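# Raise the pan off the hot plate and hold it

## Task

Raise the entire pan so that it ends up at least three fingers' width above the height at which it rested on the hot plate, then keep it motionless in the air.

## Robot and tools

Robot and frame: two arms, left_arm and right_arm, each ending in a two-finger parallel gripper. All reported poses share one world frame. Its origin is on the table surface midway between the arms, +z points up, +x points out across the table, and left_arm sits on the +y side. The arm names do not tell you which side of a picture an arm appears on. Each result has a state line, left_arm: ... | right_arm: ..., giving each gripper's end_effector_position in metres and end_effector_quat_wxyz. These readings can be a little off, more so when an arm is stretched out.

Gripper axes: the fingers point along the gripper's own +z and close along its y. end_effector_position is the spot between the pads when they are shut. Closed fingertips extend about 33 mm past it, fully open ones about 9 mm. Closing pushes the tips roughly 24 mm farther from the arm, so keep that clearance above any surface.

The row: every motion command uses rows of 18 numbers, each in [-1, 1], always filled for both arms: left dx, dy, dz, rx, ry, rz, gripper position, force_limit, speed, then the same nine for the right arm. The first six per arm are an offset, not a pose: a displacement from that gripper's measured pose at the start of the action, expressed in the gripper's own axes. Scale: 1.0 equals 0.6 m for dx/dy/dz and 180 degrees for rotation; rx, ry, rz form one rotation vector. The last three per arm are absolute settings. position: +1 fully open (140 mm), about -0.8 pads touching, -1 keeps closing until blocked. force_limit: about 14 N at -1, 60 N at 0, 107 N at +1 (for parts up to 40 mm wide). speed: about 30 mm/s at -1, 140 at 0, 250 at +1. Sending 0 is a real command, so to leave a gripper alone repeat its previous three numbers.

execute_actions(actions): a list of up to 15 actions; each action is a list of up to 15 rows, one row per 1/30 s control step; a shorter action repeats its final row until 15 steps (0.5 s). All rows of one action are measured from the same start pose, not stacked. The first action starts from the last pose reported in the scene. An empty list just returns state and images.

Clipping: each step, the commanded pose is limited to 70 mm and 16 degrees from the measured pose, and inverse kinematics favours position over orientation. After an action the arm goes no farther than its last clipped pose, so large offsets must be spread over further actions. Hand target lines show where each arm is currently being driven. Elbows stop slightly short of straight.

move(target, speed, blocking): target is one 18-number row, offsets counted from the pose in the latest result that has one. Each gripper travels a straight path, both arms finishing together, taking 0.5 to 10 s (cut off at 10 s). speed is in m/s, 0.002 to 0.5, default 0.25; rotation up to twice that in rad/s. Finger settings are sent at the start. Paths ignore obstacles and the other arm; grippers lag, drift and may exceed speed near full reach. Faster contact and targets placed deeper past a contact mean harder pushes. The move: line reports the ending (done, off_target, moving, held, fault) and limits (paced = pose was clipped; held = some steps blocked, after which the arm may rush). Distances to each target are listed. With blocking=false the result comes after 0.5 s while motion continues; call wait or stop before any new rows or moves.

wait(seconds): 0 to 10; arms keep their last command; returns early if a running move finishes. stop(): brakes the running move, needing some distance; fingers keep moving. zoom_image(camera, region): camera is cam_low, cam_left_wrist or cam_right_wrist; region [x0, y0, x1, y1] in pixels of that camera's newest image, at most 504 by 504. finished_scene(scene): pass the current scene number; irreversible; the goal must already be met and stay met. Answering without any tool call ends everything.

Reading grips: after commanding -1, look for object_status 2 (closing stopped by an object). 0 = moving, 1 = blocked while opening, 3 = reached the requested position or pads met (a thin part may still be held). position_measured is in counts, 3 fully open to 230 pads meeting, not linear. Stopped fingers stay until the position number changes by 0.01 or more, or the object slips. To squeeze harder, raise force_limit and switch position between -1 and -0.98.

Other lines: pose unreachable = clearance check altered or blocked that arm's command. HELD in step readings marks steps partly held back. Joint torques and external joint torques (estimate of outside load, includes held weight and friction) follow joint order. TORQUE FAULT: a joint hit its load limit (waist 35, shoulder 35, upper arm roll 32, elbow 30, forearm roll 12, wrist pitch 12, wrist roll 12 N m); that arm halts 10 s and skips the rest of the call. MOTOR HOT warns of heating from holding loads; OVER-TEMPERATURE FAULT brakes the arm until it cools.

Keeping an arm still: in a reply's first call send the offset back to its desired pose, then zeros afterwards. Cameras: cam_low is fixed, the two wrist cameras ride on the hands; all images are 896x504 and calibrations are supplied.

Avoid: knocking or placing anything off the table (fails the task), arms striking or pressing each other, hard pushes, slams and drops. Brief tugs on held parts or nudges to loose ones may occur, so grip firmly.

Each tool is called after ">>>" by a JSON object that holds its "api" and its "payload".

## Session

>>> {"api": "execute_actions", "payload": {"actions": []}}

Scene clock: 0.00 s.
left_arm: end_effector_position=(+0.5345, +0.5595, +0.2772) position_measured=3 object_status=3 end_effector_quat_wxyz=(+0.068, +0.123, +0.952, +0.273) | right_arm: end_effector_position=(+0.5963, -0.3325, +0.4131) position_measured=3 object_status=3 end_effector_quat_wxyz=(-0.002, +0.926, -0.376, -0.004)
Joint positions: left_arm=[ 0.218 -0.304  0.043 -2.387  0.682  2.225  1.506] | right_arm=[-0.011  0.003 -0.014 -1.565  0.007  1.563 -0.795]
Joint velocities: left_arm=[-0.001 -0.001 -0.001  0.001 -0.002  0.001  0.001] | right_arm=[ 0.     0.001  0.001  0.    -0.001 -0.    -0.001]
Joint torques (N m, as the joint torque sensors report them, + toward a larger angle): no reading
External joint torques (N m, as the arm's controller estimates them; a push from outside toward a larger angle lowers the number): no reading
Hand target (left_arm): +0.535, +0.560, +0.277; +0.068, +0.123, +0.952, +0.273
Hand target (right_arm): +0.596, -0.332, +0.413; -0.002, +0.926, -0.376, -0.004
camera_calibration (this result's frames):
cam_left_wrist: T_world_to_cam=[[0.203502, 0.822444, 0.531199, -0.716538], [0.80668, -0.448313, 0.385075, -0.278238], [0.554846, 0.350144, -0.754682, -0.0900274], [0, 0, 0, 1]] pos_world=[0.420217, 0.496098, 0.419825]
cam_right_wrist: T_world_to_cam=[[-0.625608, -0.780114, -0.00607028, 0.118817], [-0.692853, 0.55202, 0.463927, 0.401148], [-0.358565, 0.294443, -0.885853, 0.858213], [0, 0, 0, 1]] pos_world=[0.659995, -0.381445, 0.574868]

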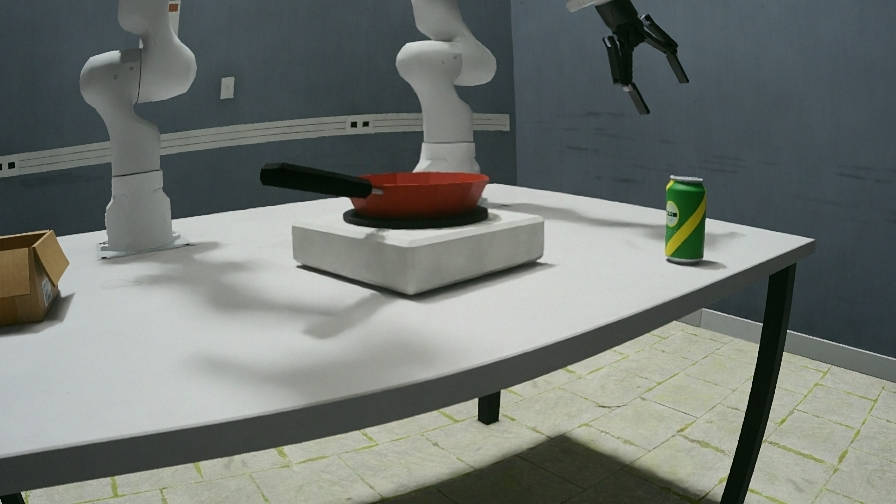

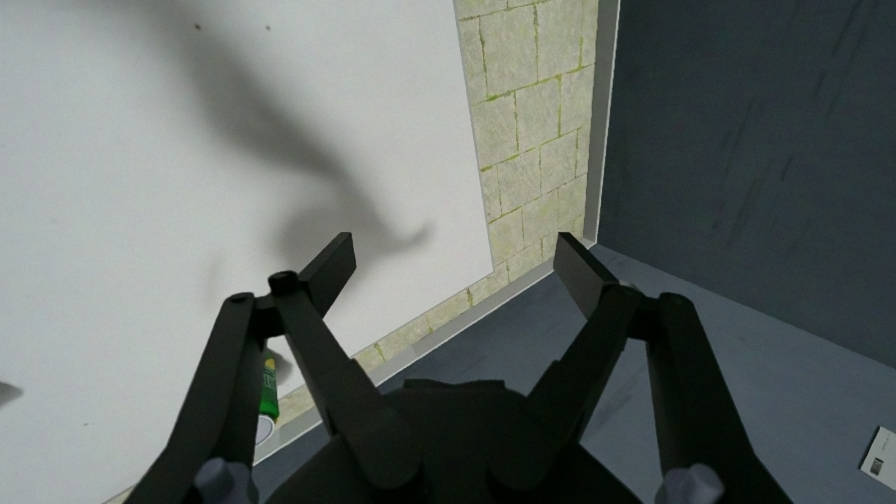

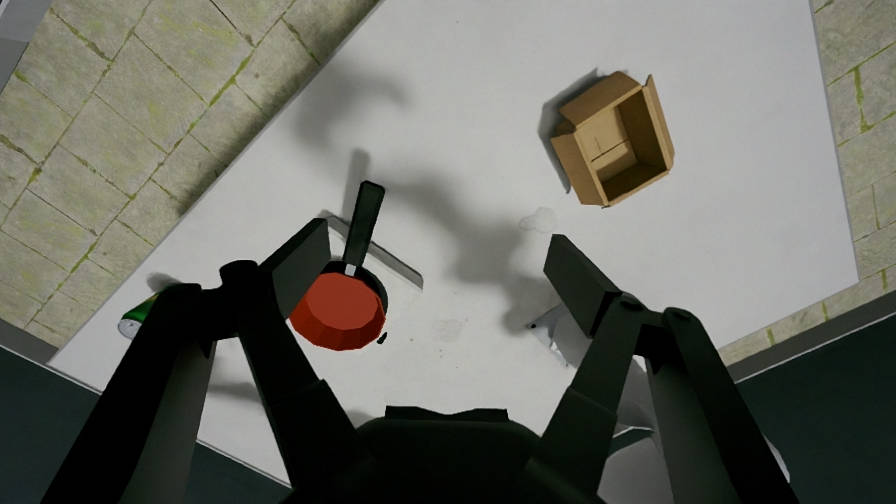

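>>> {"api": "zoom_image", "payload": {"camera": "cam_right_wrist", "region": [270, 160, 450, 360]}}

>>> {"api": "zoom_image", "payload": {"camera": "cam_low", "region": [250, 140, 500, 300]}}

>>> {"api": "zoom_image", "payload": {"camera": "cam_right_wrist", "region": [280, 200, 620, 440]}}

Region (270, 160, 450, 360) of cam_right_wrist's 896x504 image, scaled by 2.520, with more detail than that image has; it fills the left 454 columns of this view, and the rest is white.

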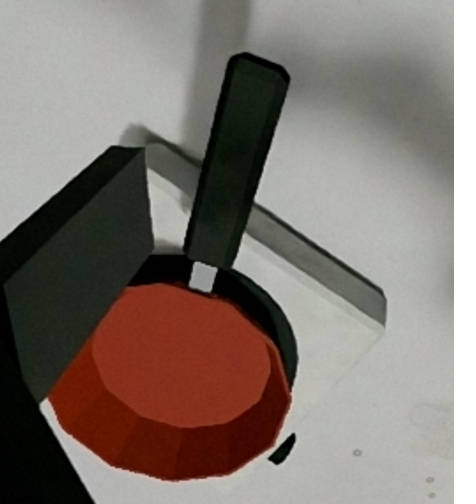

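Region (250, 140, 500, 300) of cam_low's 896x504 image, scaled by 2.016, with more detail than that image has; it fills the top 323 rows of this view, and the rest is white.

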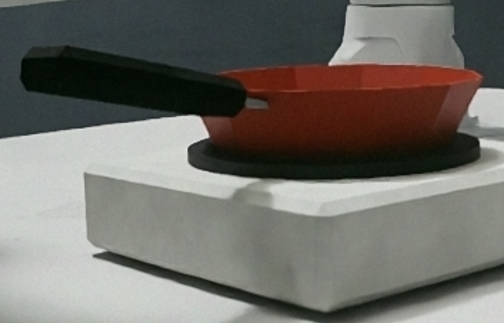

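Region (280, 200, 620, 440) of cam_right_wrist's 896x504 image, scaled by 1.482, with more detail than that image has; it fills the top 356 rows of this view, and the rest is white.

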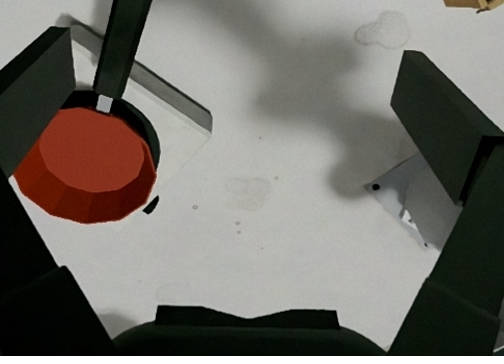

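>>> {"api": "zoom_image", "payload": {"camera": "cam_low", "region": [550, 0, 710, 125]}}

Region (550, 0, 710, 125) of cam_low's 896x504 image, scaled by 3.150, with more detail than that image has; it fills the top 394 rows of this view, and the rest is white.

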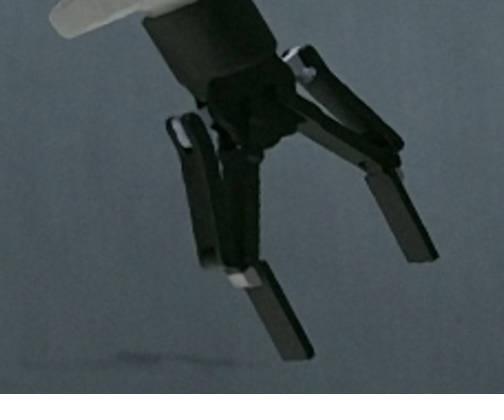

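>>> {"api": "execute_actions", "payload": {"actions": []}}

Scene clock: 106.63 s.
left_arm: end_effector_position=(+0.5345, +0.5595, +0.2772) position_measured=3 object_status=3 end_effector_quat_wxyz=(+0.068, +0.123, +0.952, +0.273) | right_arm: end_effector_position=(+0.5963, -0.3325, +0.4131) position_measured=3 object_status=3 end_effector_quat_wxyz=(-0.002, +0.926, -0.376, -0.004)
Joint positions: left_arm=[ 0.218 -0.304  0.043 -2.387  0.682  2.225  1.506] | right_arm=[-0.011  0.003 -0.014 -1.565  0.007  1.563 -0.795]
Joint velocities: left_arm=[ 0.001  0.     0.     0.001 -0.001  0.     0.001] | right_arm=[-0.     0.    -0.    -0.    -0.002 -0.001  0.001]
Joint torques (N m, as the joint torque sensors report them, + toward a larger angle): left_arm=[ -0.23 -21.32  -0.14  23.29   0.77   1.89   0.02] | right_arm=[ -0.15 -31.28  -0.38  23.43   0.86   2.39  -0.05]
External joint torques (N m, as the arm's controller estimates them; a push from outside toward a larger angle lowers the number): left_arm=[-0.25  0.02  0.51 -1.05  0.01 -0.21 -0.01] | right_arm=[-0.11  0.29 -0.35 -0.22  0.02 -0.12 -0.05]
Hand target (left_arm): +0.535, +0.560, +0.277; +0.068, +0.123, +0.952, +0.273
Hand target (right_arm): +0.596, -0.332, +0.413; -0.002, +0.926, -0.376, -0.004
camera_calibration (this result's frames):
cam_left_wrist: T_world_to_cam=[[0.203502, 0.822444, 0.531199, -0.716538], [0.80668, -0.448313, 0.385075, -0.278238], [0.554847, 0.350144, -0.754682, -0.0900274], [0, 0, 0, 1]] pos_world=[0.420217, 0.496098, 0.419825]
cam_right_wrist: T_world_to_cam=[[-0.625608, -0.780114, -0.00607034, 0.118817], [-0.692853, 0.55202, 0.463927, 0.401148], [-0.358565, 0.294442, -0.885853, 0.858213], [0, 0, 0, 1]] pos_world=[0.659995, -0.381445, 0.574868]

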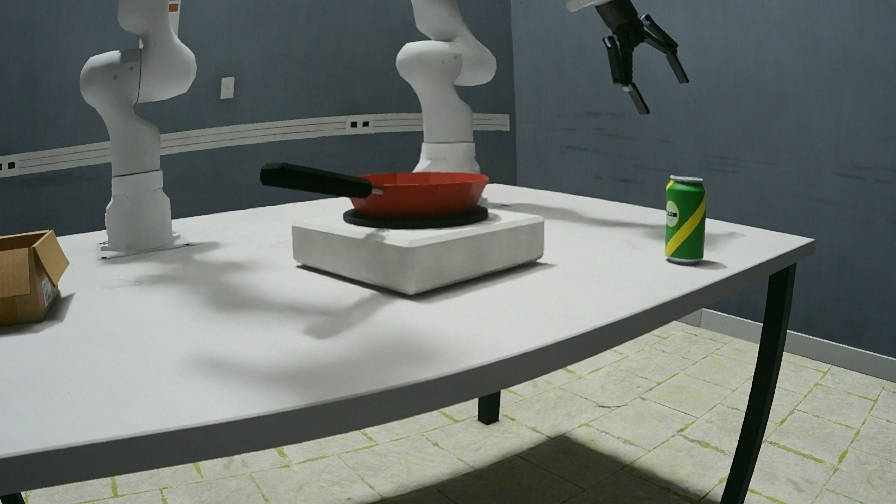

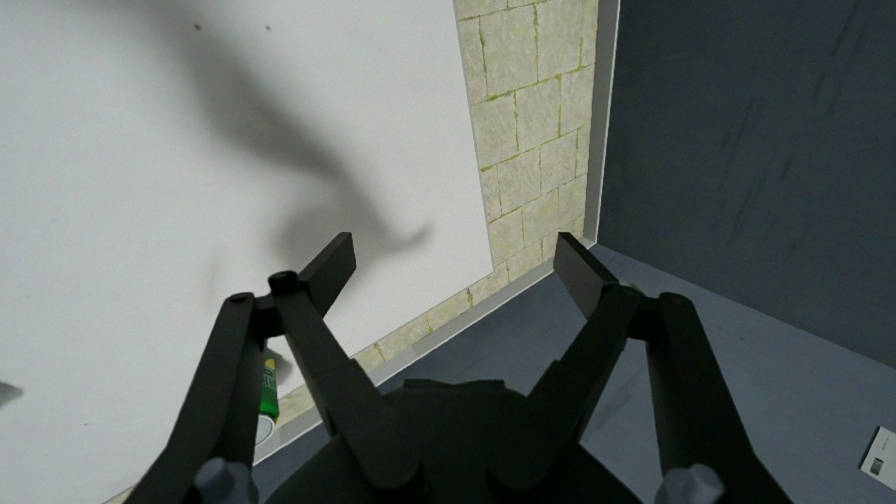

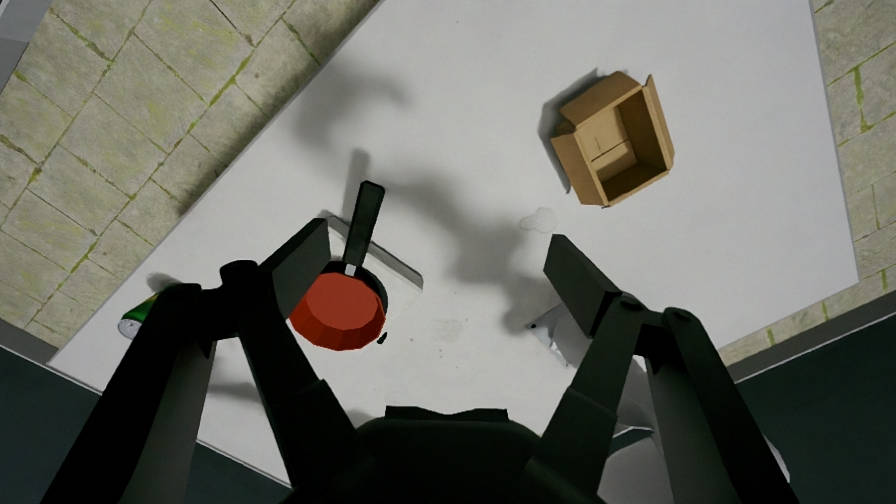

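>>> {"api": "move", "payload": {"target": [0,0,0,0,0,0,1,0,0, -0.2602,-0.2227,0.4677,0.0256,-0.1625,0.0946,0.55,1,0], "speed": 0.3}}

Scene clock: 112.13 s.
left_arm: end_effector_position=(+0.5345, +0.5595, +0.2772) position_measured=3 object_status=3 end_effector_quat_wxyz=(+0.068, +0.123, +0.952, +0.273) | right_arm: end_effector_position=(+0.5776, -0.1303, +0.1314) position_measured=59 object_status=3 end_effector_quat_wxyz=(-0.131, +0.831, -0.494, -0.222)
Joint positions: left_arm=[ 0.218 -0.304  0.043 -2.387  0.682  2.225  1.506] | right_arm=[ 0.051  0.326  0.064 -1.912  0.512  1.987 -0.625]
Joint velocities: left_arm=[-0.001 -0.001 -0.001 -0.001  0.001  0.     0.   ] | right_arm=[ 0.001  0.    -0.    -0.     0.002  0.011  0.002]
Joint torques (N m, as the joint torque sensors report them, + toward a larger angle): left_arm=[ -0.47 -21.19   0.48  23.31   0.76   1.9    0.04] | right_arm=[  0.94 -40.44   1.51  23.11   1.85   1.89   0.14]
External joint torques (N m, as the arm's controller estimates them; a push from outside toward a larger angle lowers the number): left_arm=[-0.4   0.29  1.23 -1.07 -0.01 -0.21  0.01] | right_arm=[0.96 0.24 0.42 0.71 0.84 0.41 0.15]
Hand target (left_arm): +0.535, +0.560, +0.277; +0.068, +0.123, +0.952, +0.273
Hand target (right_arm): +0.580, -0.128, +0.133; -0.133, +0.830, -0.496, -0.219
Off the commanded pose (left_arm): 0.000 m, 0 deg.
Off the commanded pose (right_arm): 0.005 m, 0 deg.
move: off_target (right_arm)
camera_calibration (this result's frames):
cam_left_wrist: T_world_to_cam=[[0.203502, 0.822444, 0.531199, -0.716538], [0.80668, -0.448313, 0.385076, -0.278238], [0.554847, 0.350144, -0.754682, -0.0900274], [0, 0, 0, 1]] pos_world=[0.420217, 0.496098, 0.419825]
cam_right_wrist: T_world_to_cam=[[-0.835661, -0.546974, -0.0498933, 0.420657], [-0.334041, 0.434025, 0.836684, 0.135666], [-0.435989, 0.715851, -0.545409, 0.59732], [0, 0, 0, 1]] pos_world=[0.65727, -0.256386, 0.233262]

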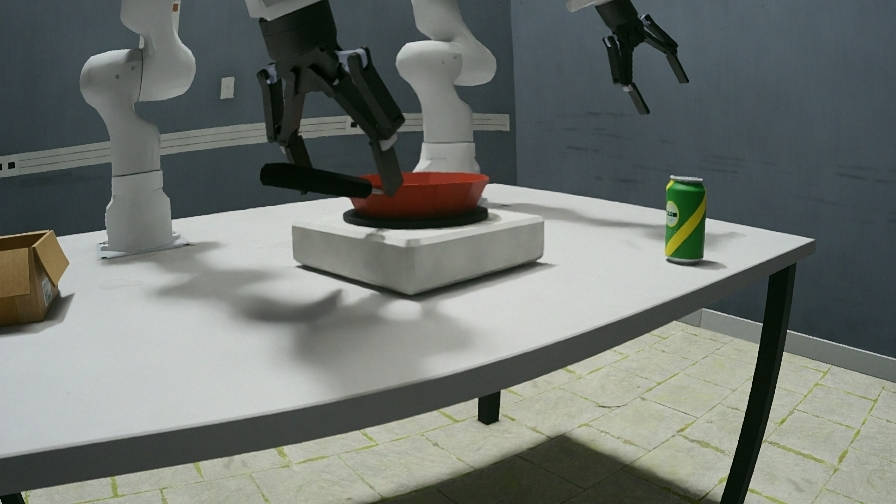

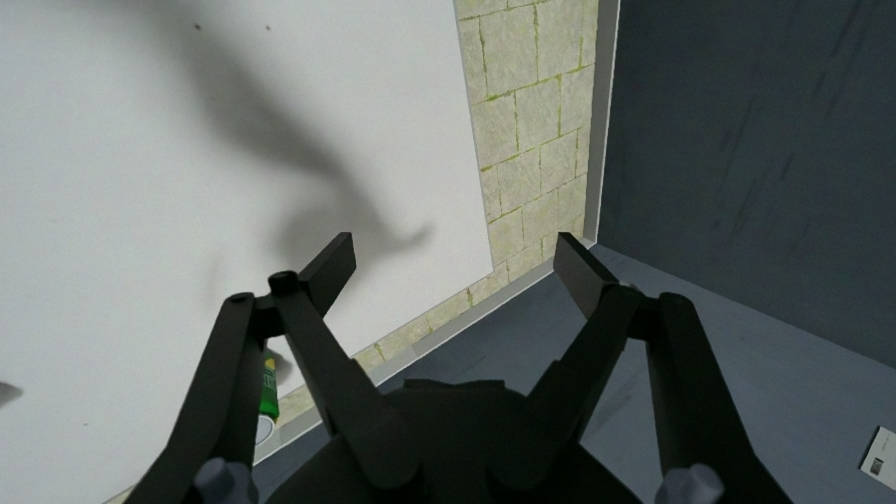

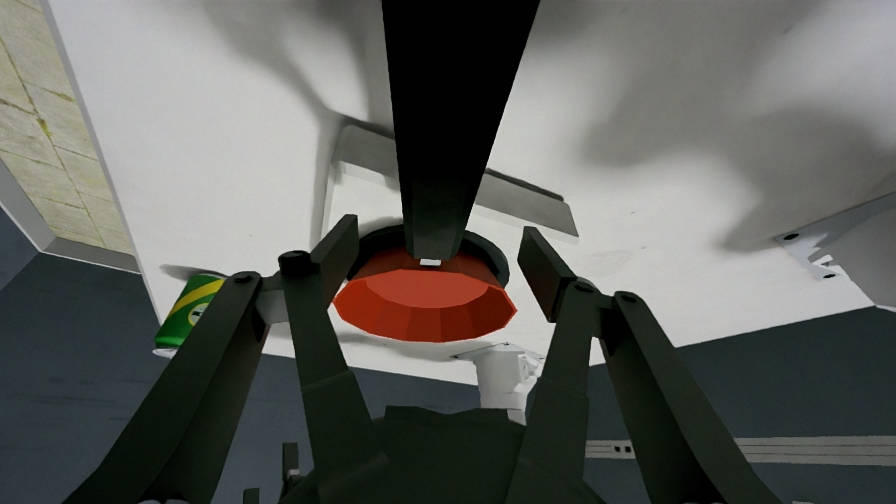

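>>> {"api": "execute_actions", "payload": {"actions": []}}

>>> {"api": "zoom_image", "payload": {"camera": "cam_right_wrist", "region": [320, 130, 580, 350]}}

>>> {"api": "zoom_image", "payload": {"camera": "cam_low", "region": [250, 100, 430, 240]}}

Scene clock: 116.47 s.
left_arm: end_effector_position=(+0.5345, +0.5595, +0.2772) position_measured=3 object_status=3 end_effector_quat_wxyz=(+0.068, +0.123, +0.952, +0.273) | right_arm: end_effector_position=(+0.5782, -0.1302, +0.1315) position_measured=59 object_status=3 end_effector_quat_wxyz=(-0.131, +0.830, -0.494, -0.221)
Joint positions: left_arm=[ 0.218 -0.304  0.043 -2.387  0.682  2.225  1.506] | right_arm=[ 0.051  0.326  0.064 -1.911  0.512  1.989 -0.624]
Joint velocities: left_arm=[ 0.    -0.001  0.    -0.001  0.001 -0.001 -0.002] | right_arm=[ 0.001  0.001  0.001 -0.002  0.     0.    -0.   ]
Joint torques (N m, as the joint torque sensors report them, + toward a larger angle): left_arm=[ -0.14 -21.52  -0.31  23.23   0.76   1.91   0.06] | right_arm=[  0.58 -40.31   1.5   23.26   1.76   2.01   0.16]
External joint torques (N m, as the arm's controller estimates them; a push from outside toward a larger angle lowers the number): left_arm=[-0.17 -0.1   0.32 -1.13 -0.01 -0.19  0.03] | right_arm=[0.55 0.36 0.36 0.85 0.74 0.53 0.18]
Hand target (left_arm): +0.535, +0.560, +0.277; +0.068, +0.123, +0.952, +0.273
Hand target (right_arm): +0.580, -0.128, +0.133; -0.133, +0.830, -0.496, -0.219
Off the commanded pose (left_arm): 0.000 m, 0 deg.
Off the commanded pose (right_arm): 0.005 m, 0 deg.
camera_calibration (this result's frames):
cam_left_wrist: T_world_to_cam=[[0.203502, 0.822444, 0.531199, -0.716538], [0.80668, -0.448313, 0.385075, -0.278238], [0.554846, 0.350144, -0.754682, -0.0900273], [0, 0, 0, 1]] pos_world=[0.420217, 0.496098, 0.419825]
cam_right_wrist: T_world_to_cam=[[-0.836223, -0.546011, -0.051016, 0.421767], [-0.334717, 0.434497, 0.836168, 0.136344], [-0.43439, 0.716299, -0.546096, 0.5968], [0, 0, 0, 1]] pos_world=[0.657572, -0.25644, 0.233421]

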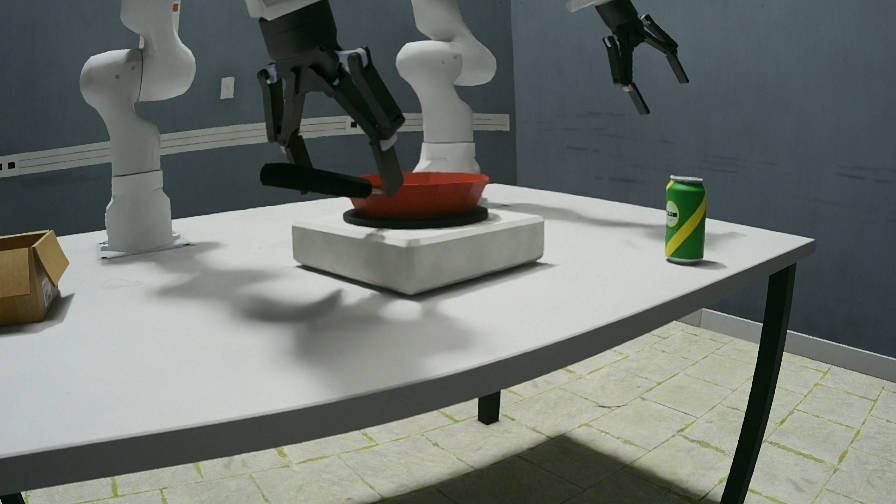

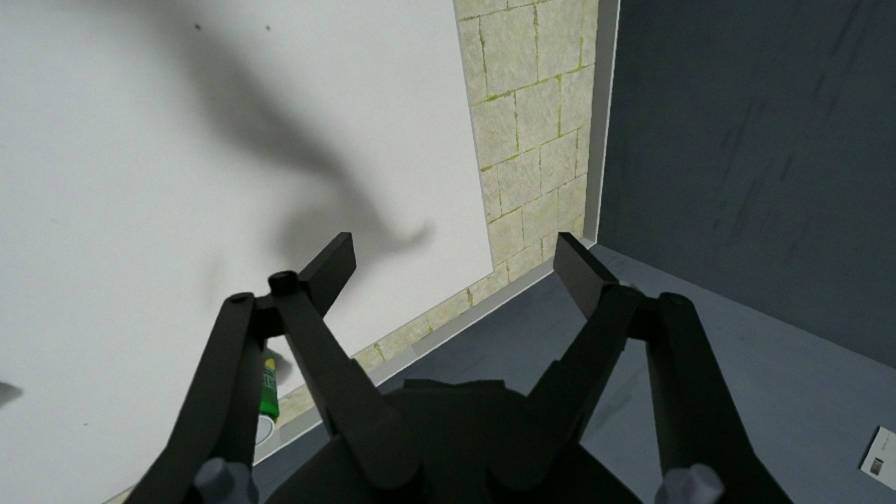

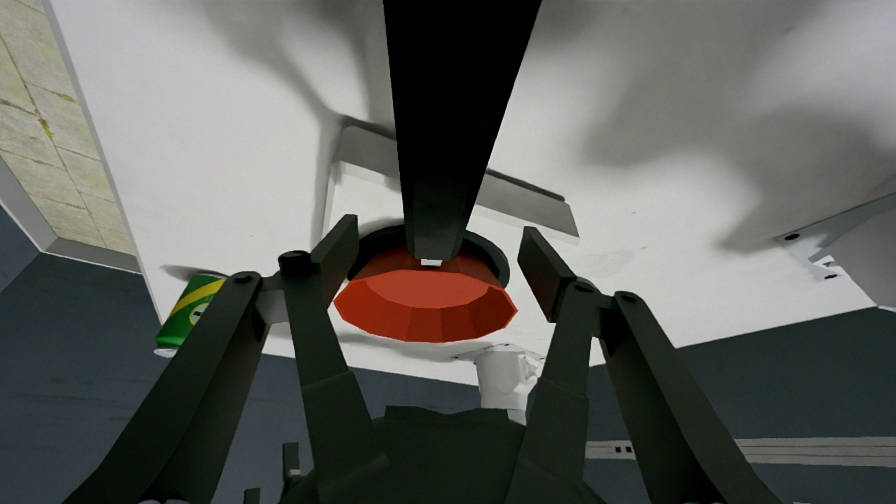

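Region (320, 130, 580, 350) of cam_right_wrist's 896x504 image, scaled by 1.938, with more detail than that image has; it fills the top 426 rows of this view, and the rest is white.

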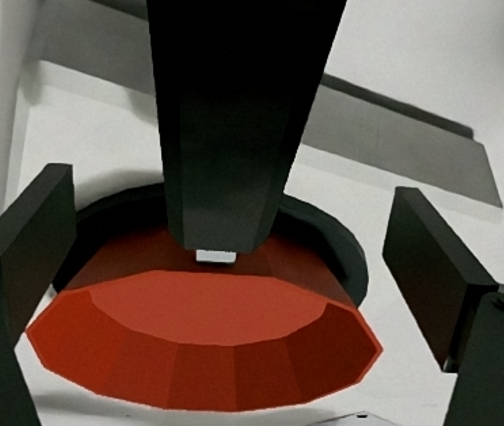

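Region (250, 100, 430, 240) of cam_low's 896x504 image, scaled by 2.800, with more detail than that image has.

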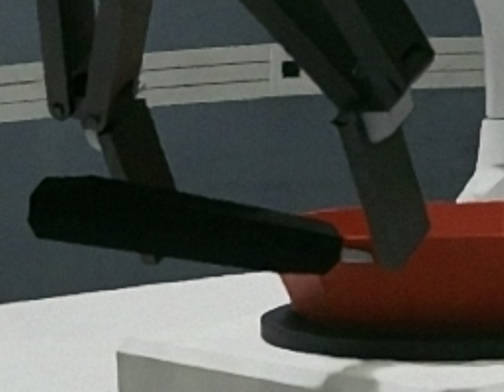

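>>> {"api": "execute_actions", "payload": {"actions": [[[0,0,0,0,0,0,1,0,0, 0.0005,-0.0003,0.0009,0.0001,0,0.0002,-0.1,1,-0.1],[0,0,0,0,0,0,1,0,0, 0.0014,-0.0007,0.0024,0.0003,0,0.0004,-0.1,1,-0.1],[0,0,0,0,0,0,1,0,0, 0.0026,-0.0013,0.0044,0.0005,0,0.0008,-0.1,1,-0.1],[0,0,0,0,0,0,1,0,0, 0.004,-0.002,0.0068,0.0007,0,0.0012,-0.1,1,-0.1],[0,0,0,0,0,0,1,0,0, 0.0056,-0.0029,0.0096,0.001,0,0.0016,-0.1,1,-0.1],[0,0,0,0,0,0,1,0,0, 0.0073,-0.0038,0.0124,0.0013,0,0.0021,-0.1,1,-0.1],[0,0,0,0,0,0,1,0,0, 0.0088,-0.0046,0.015,0.0016,0,0.0026,-0.1,1,-0.1],[0,0,0,0,0,0,1,0,0, 0.0101,-0.0054,0.0172,0.0018,0,0.003,-0.1,1,-0.1],[0,0,0,0,0,0,1,0,0, 0.011,-0.006,0.0187,0.002,0,0.0032,-0.1,1,-0.1],[0,0,0,0,0,0,1,0,0, 0.0113,-0.0065,0.0192,0.002,0,0.0033,-0.1,1,-0.1]]]}}

Scene clock: 182.00 s.
left_arm: end_effector_position=(+0.5345, +0.5595, +0.2772) position_measured=3 object_status=3 end_effector_quat_wxyz=(+0.068, +0.123, +0.952, +0.273) | right_arm: end_effector_position=(+0.5805, -0.1308, +0.1191) position_measured=141 object_status=0 end_effector_quat_wxyz=(-0.131, +0.827, -0.499, -0.221)
Joint positions: left_arm=[ 0.218 -0.304  0.043 -2.387  0.682  2.225  1.506] | right_arm=[ 0.051  0.349  0.064 -1.912  0.516  2.01  -0.624]
Joint velocities: left_arm=[ 0.001 -0.001  0.001  0.     0.    -0.    -0.001] | right_arm=[ 0.001  0.001 -0.001  0.001  0.002  0.023  0.002]
Joint torques (N m, as the joint torque sensors report them, + toward a larger angle): left_arm=[  0.07 -21.7   -0.13  23.     0.74   1.95   0.02] | right_arm=[  0.84 -38.75   2.09  21.32   1.81   2.17  -0.09]
External joint torques (N m, as the arm's controller estimates them; a push from outside toward a larger angle lowers the number): left_arm=[-0.03 -0.36  0.42 -1.32 -0.03 -0.14  0.  ] | right_arm=[ 0.9   3.06  0.94 -1.32  0.82  0.67 -0.07]
Hand target (left_arm): +0.535, +0.560, +0.277; +0.068, +0.123, +0.952, +0.273
Hand target (right_arm): +0.582, -0.129, +0.118; -0.133, +0.828, -0.499, -0.220
Off the commanded pose (left_arm): 0.000 m, 0 deg.
Off the commanded pose (right_arm): 0.003 m, 0 deg.
Step readings (end_effector_position):
0: left_arm (+0.5345, +0.5595, +0.2772) | right_arm (+0.5782, -0.1302, +0.1315)
1: left_arm (+0.5345, +0.5595, +0.2772) | right_arm (+0.5782, -0.1302, +0.1315)
2: left_arm (+0.5345, +0.5595, +0.2772) | right_arm (+0.5782, -0.1302, +0.1315)
4: left_arm (+0.5345, +0.5595, +0.2772) | right_arm (+0.5785, -0.1303, +0.1310)
8: left_arm (+0.5345, +0.5595, +0.2772) | right_arm (+0.5795, -0.1305, +0.1259)
15: end_effector_position above
camera_calibration (this result's frames):
cam_left_wrist: T_world_to_cam=[[0.203502, 0.822444, 0.531199, -0.716538], [0.80668, -0.448313, 0.385075, -0.278238], [0.554846, 0.350144, -0.754682, -0.0900274], [0, 0, 0, 1]] pos_world=[0.420217, 0.496098, 0.419825]
cam_right_wrist: T_world_to_cam=[[-0.842528, -0.536658, -0.0463103, 0.427089], [-0.326302, 0.440087, 0.836571, 0.143485], [-0.428572, 0.719945, -0.545898, 0.588518], [0, 0, 0, 1]] pos_world=[0.658877, -0.257646, 0.221015]

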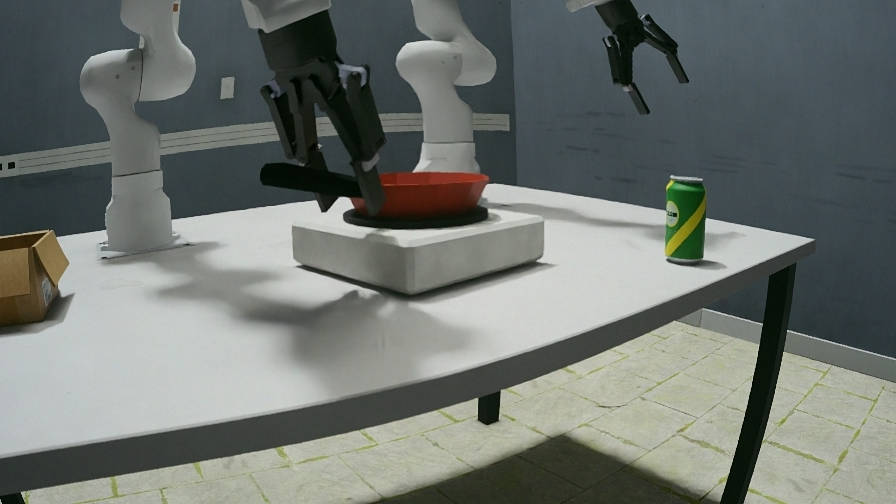

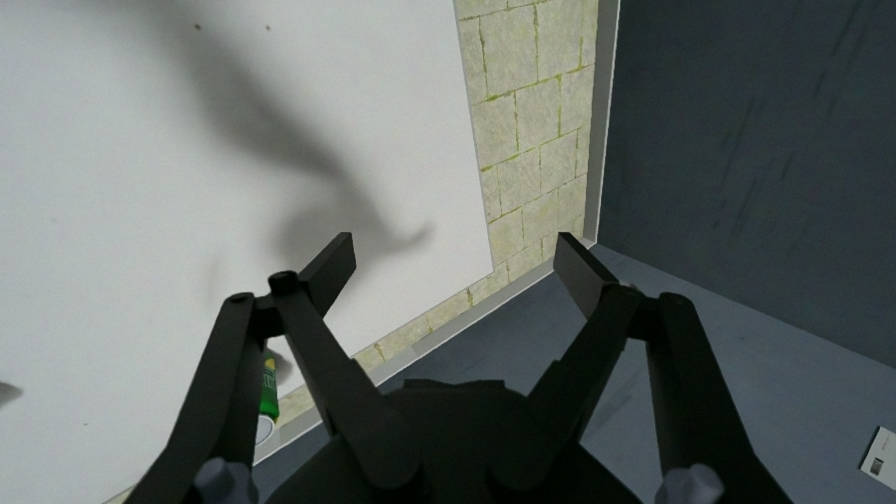

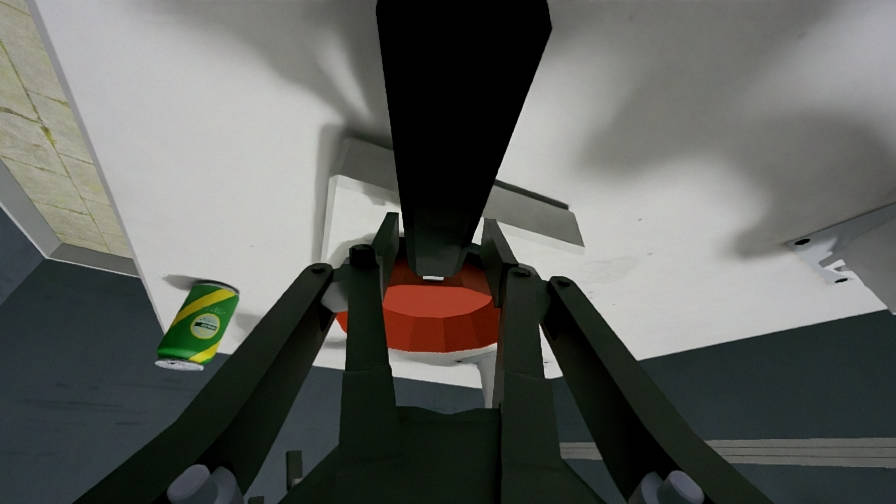

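>>> {"api": "zoom_image", "payload": {"camera": "cam_low", "region": [250, 110, 430, 250]}}

>>> {"api": "zoom_image", "payload": {"camera": "cam_right_wrist", "region": [350, 170, 540, 330]}}

Region (250, 110, 430, 250) of cam_low's 896x504 image, scaled by 2.800, with more detail than that image has.

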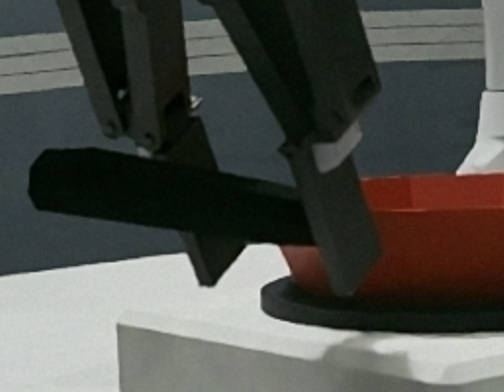

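Region (350, 170, 540, 330) of cam_right_wrist's 896x504 image, scaled by 2.653, with more detail than that image has; it fills the top 424 rows of this view, and the rest is white.

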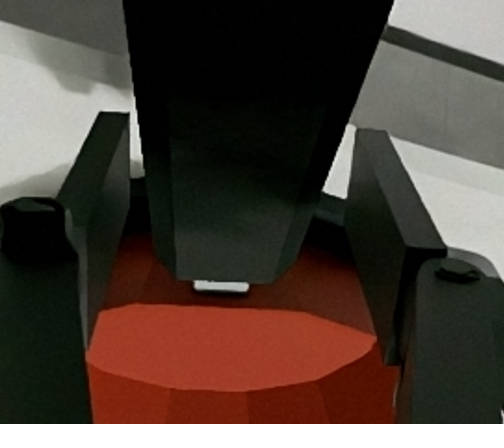

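>>> {"api": "execute_actions", "payload": {"actions": [[[0,0,0,0,0,0,1,0,0, 0,-0.002,0,0,0,0,-1,1,-0.6]]]}}

Scene clock: 188.33 s.
left_arm: end_effector_position=(+0.5345, +0.5595, +0.2772) position_measured=3 object_status=3 end_effector_quat_wxyz=(+0.068, +0.123, +0.952, +0.273) | right_arm: end_effector_position=(+0.5827, -0.1307, +0.1200) position_measured=182 object_status=0 end_effector_quat_wxyz=(-0.132, +0.828, -0.500, -0.219)
Joint positions: left_arm=[ 0.218 -0.304  0.043 -2.387  0.682  2.225  1.506] | right_arm=[ 0.051  0.349  0.064 -1.909  0.517  2.013 -0.624]
Joint velocities: left_arm=[ 0.001 -0.    -0.    -0.001 -0.     0.001 -0.   ] | right_arm=[-0.001 -0.     0.001  0.    -0.001  0.001 -0.   ]
Joint torques (N m, as the joint torque sensors report them, + toward a larger angle): left_arm=[  0.16 -21.17  -0.39  23.86   0.77   1.91   0.02] | right_arm=[  0.24 -39.18   1.15  22.93   0.67   0.84   0.03]
External joint torques (N m, as the arm's controller estimates them; a push from outside toward a larger angle lowers the number): left_arm=[ 0.16  0.2   0.27 -0.42  0.   -0.18  0.  ] | right_arm=[ 0.19  2.04 -0.08  0.64 -0.31 -0.65  0.04]
Hand target (left_arm): +0.535, +0.560, +0.277; +0.068, +0.123, +0.952, +0.273
Hand target (right_arm): +0.582, -0.130, +0.119; -0.131, +0.827, -0.499, -0.221
Off the commanded pose (left_arm): 0.000 m, 0 deg.
Off the commanded pose (right_arm): 0.002 m, 0 deg.
Step readings (end_effector_position):
0: left_arm (+0.5345, +0.5595, +0.2772) | right_arm (+0.5819, -0.1309, +0.1191)
1: left_arm (+0.5345, +0.5595, +0.2772) | right_arm (+0.5819, -0.1309, +0.1192)
2: left_arm (+0.5345, +0.5595, +0.2772) | right_arm (+0.5821, -0.1308, +0.1193)
4: left_arm (+0.5345, +0.5595, +0.2772) | right_arm (+0.5824, -0.1308, +0.1196)
8: left_arm (+0.5345, +0.5595, +0.2772) | right_arm (+0.5825, -0.1307, +0.1198)
15: end_effector_position above
camera_calibration (this result's frames):
cam_left_wrist: T_world_to_cam=[[0.203502, 0.822444, 0.531199, -0.716538], [0.80668, -0.448313, 0.385075, -0.278238], [0.554846, 0.350144, -0.754682, -0.0900273], [0, 0, 0, 1]] pos_world=[0.420217, 0.496098, 0.419825]
cam_right_wrist: T_world_to_cam=[[-0.843091, -0.535388, -0.0505622, 0.43007], [-0.329741, 0.440389, 0.835062, 0.145643], [-0.424816, 0.720706, -0.547827, 0.588002], [0, 0, 0, 1]] pos_world=[0.660405, -0.257662, 0.222247]

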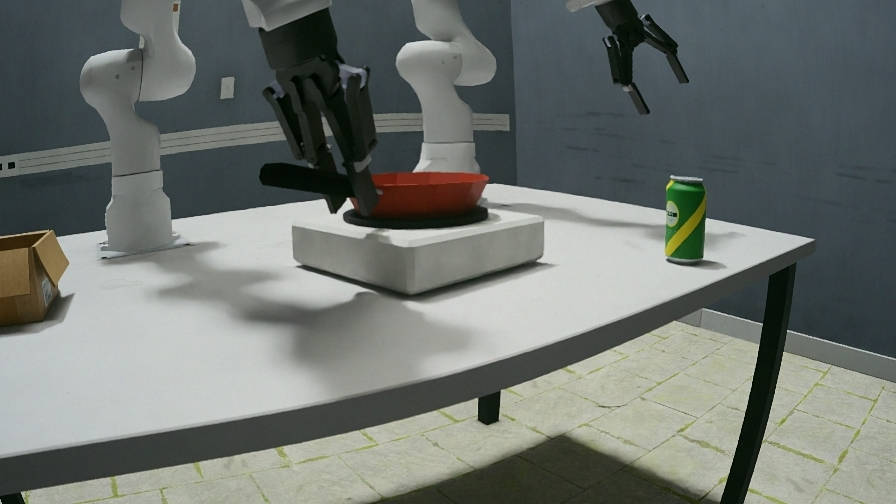

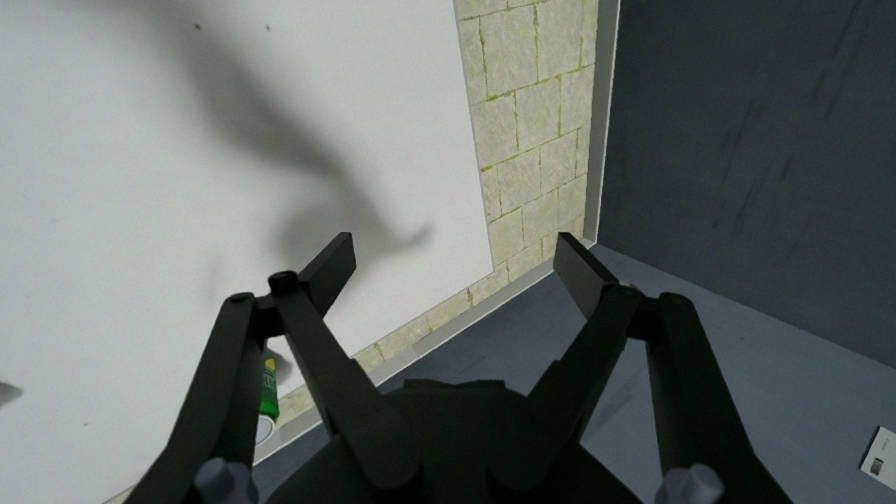

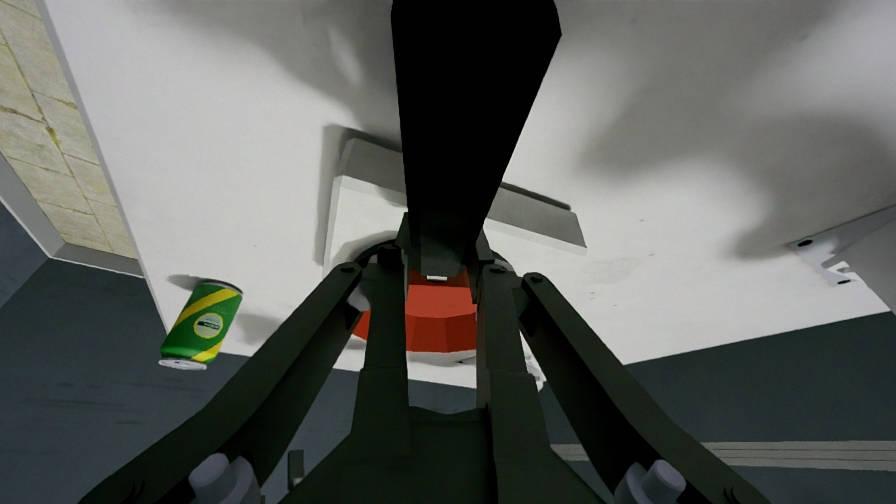

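>>> {"api": "execute_actions", "payload": {"actions": []}}

>>> {"api": "zoom_image", "payload": {"camera": "cam_low", "region": [250, 110, 430, 250]}}

Scene clock: 191.83 s.
left_arm: end_effector_position=(+0.5345, +0.5595, +0.2772) position_measured=3 object_status=3 end_effector_quat_wxyz=(+0.068, +0.123, +0.952, +0.273) | right_arm: end_effector_position=(+0.5827, -0.1307, +0.1200) position_measured=182 object_status=2 end_effector_quat_wxyz=(-0.132, +0.828, -0.500, -0.219)
Joint positions: left_arm=[ 0.218 -0.304  0.043 -2.387  0.682  2.225  1.506] | right_arm=[ 0.051  0.349  0.064 -1.909  0.517  2.013 -0.624]
Joint velocities: left_arm=[ 0.001  0.     0.     0.     0.002 -0.     0.001] | right_arm=[-0.     0.    -0.    -0.     0.001 -0.001  0.   ]
Joint torques (N m, as the joint torque sensors report them, + toward a larger angle): left_arm=[ -0.31 -21.69   0.49  23.16   0.78   1.88   0.06] | right_arm=[ -0.05 -38.89   1.62  23.05   0.67   0.88  -0.02]
External joint torques (N m, as the arm's controller estimates them; a push from outside toward a larger angle lowers the number): left_arm=[-0.34 -0.28  1.13 -1.2   0.01 -0.22  0.04] | right_arm=[-0.06  2.31  0.43  0.8  -0.31 -0.6   0.  ]
Hand target (left_arm): +0.535, +0.560, +0.277; +0.068, +0.123, +0.952, +0.273
Hand target (right_arm): +0.582, -0.130, +0.119; -0.131, +0.827, -0.499, -0.221
Off the commanded pose (left_arm): 0.000 m, 0 deg.
Off the commanded pose (right_arm): 0.002 m, 0 deg.
camera_calibration (this result's frames):
cam_left_wrist: T_world_to_cam=[[0.203502, 0.822444, 0.531199, -0.716538], [0.80668, -0.448313, 0.385075, -0.278238], [0.554846, 0.350144, -0.754682, -0.0900274], [0, 0, 0, 1]] pos_world=[0.420217, 0.496098, 0.419825]
cam_right_wrist: T_world_to_cam=[[-0.843091, -0.535389, -0.0505621, 0.43007], [-0.329741, 0.440389, 0.835062, 0.145643], [-0.424816, 0.720706, -0.547827, 0.588002], [0, 0, 0, 1]] pos_world=[0.660405, -0.257661, 0.222247]

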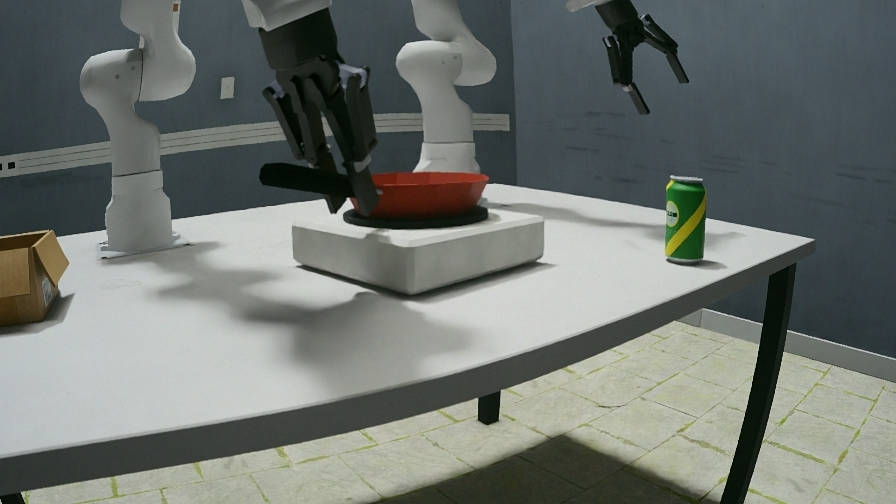

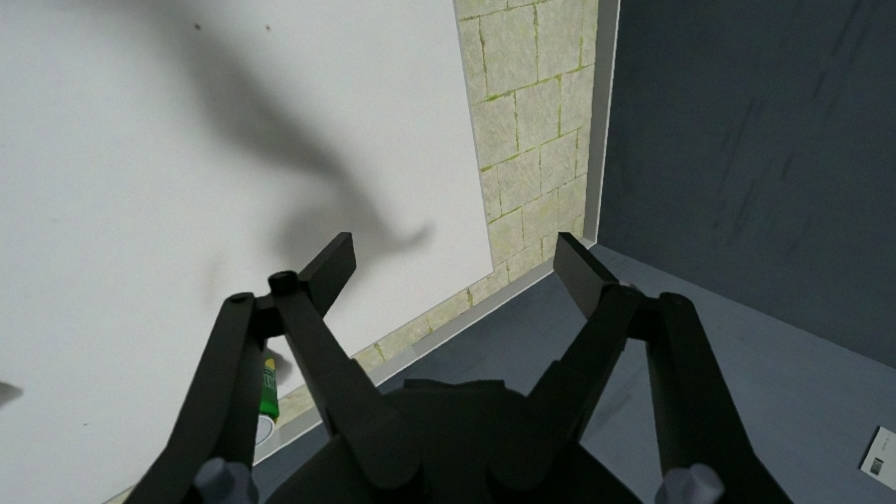

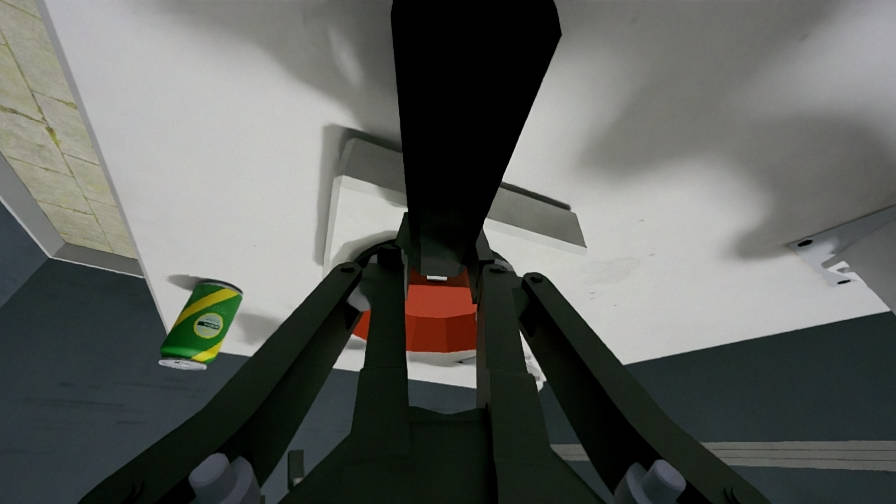

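Region (250, 110, 430, 250) of cam_low's 896x504 image, scaled by 2.800, with more detail than that image has.

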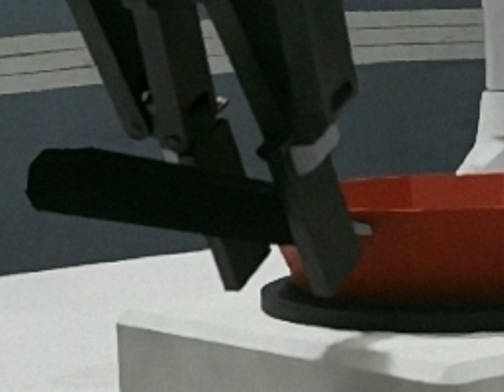

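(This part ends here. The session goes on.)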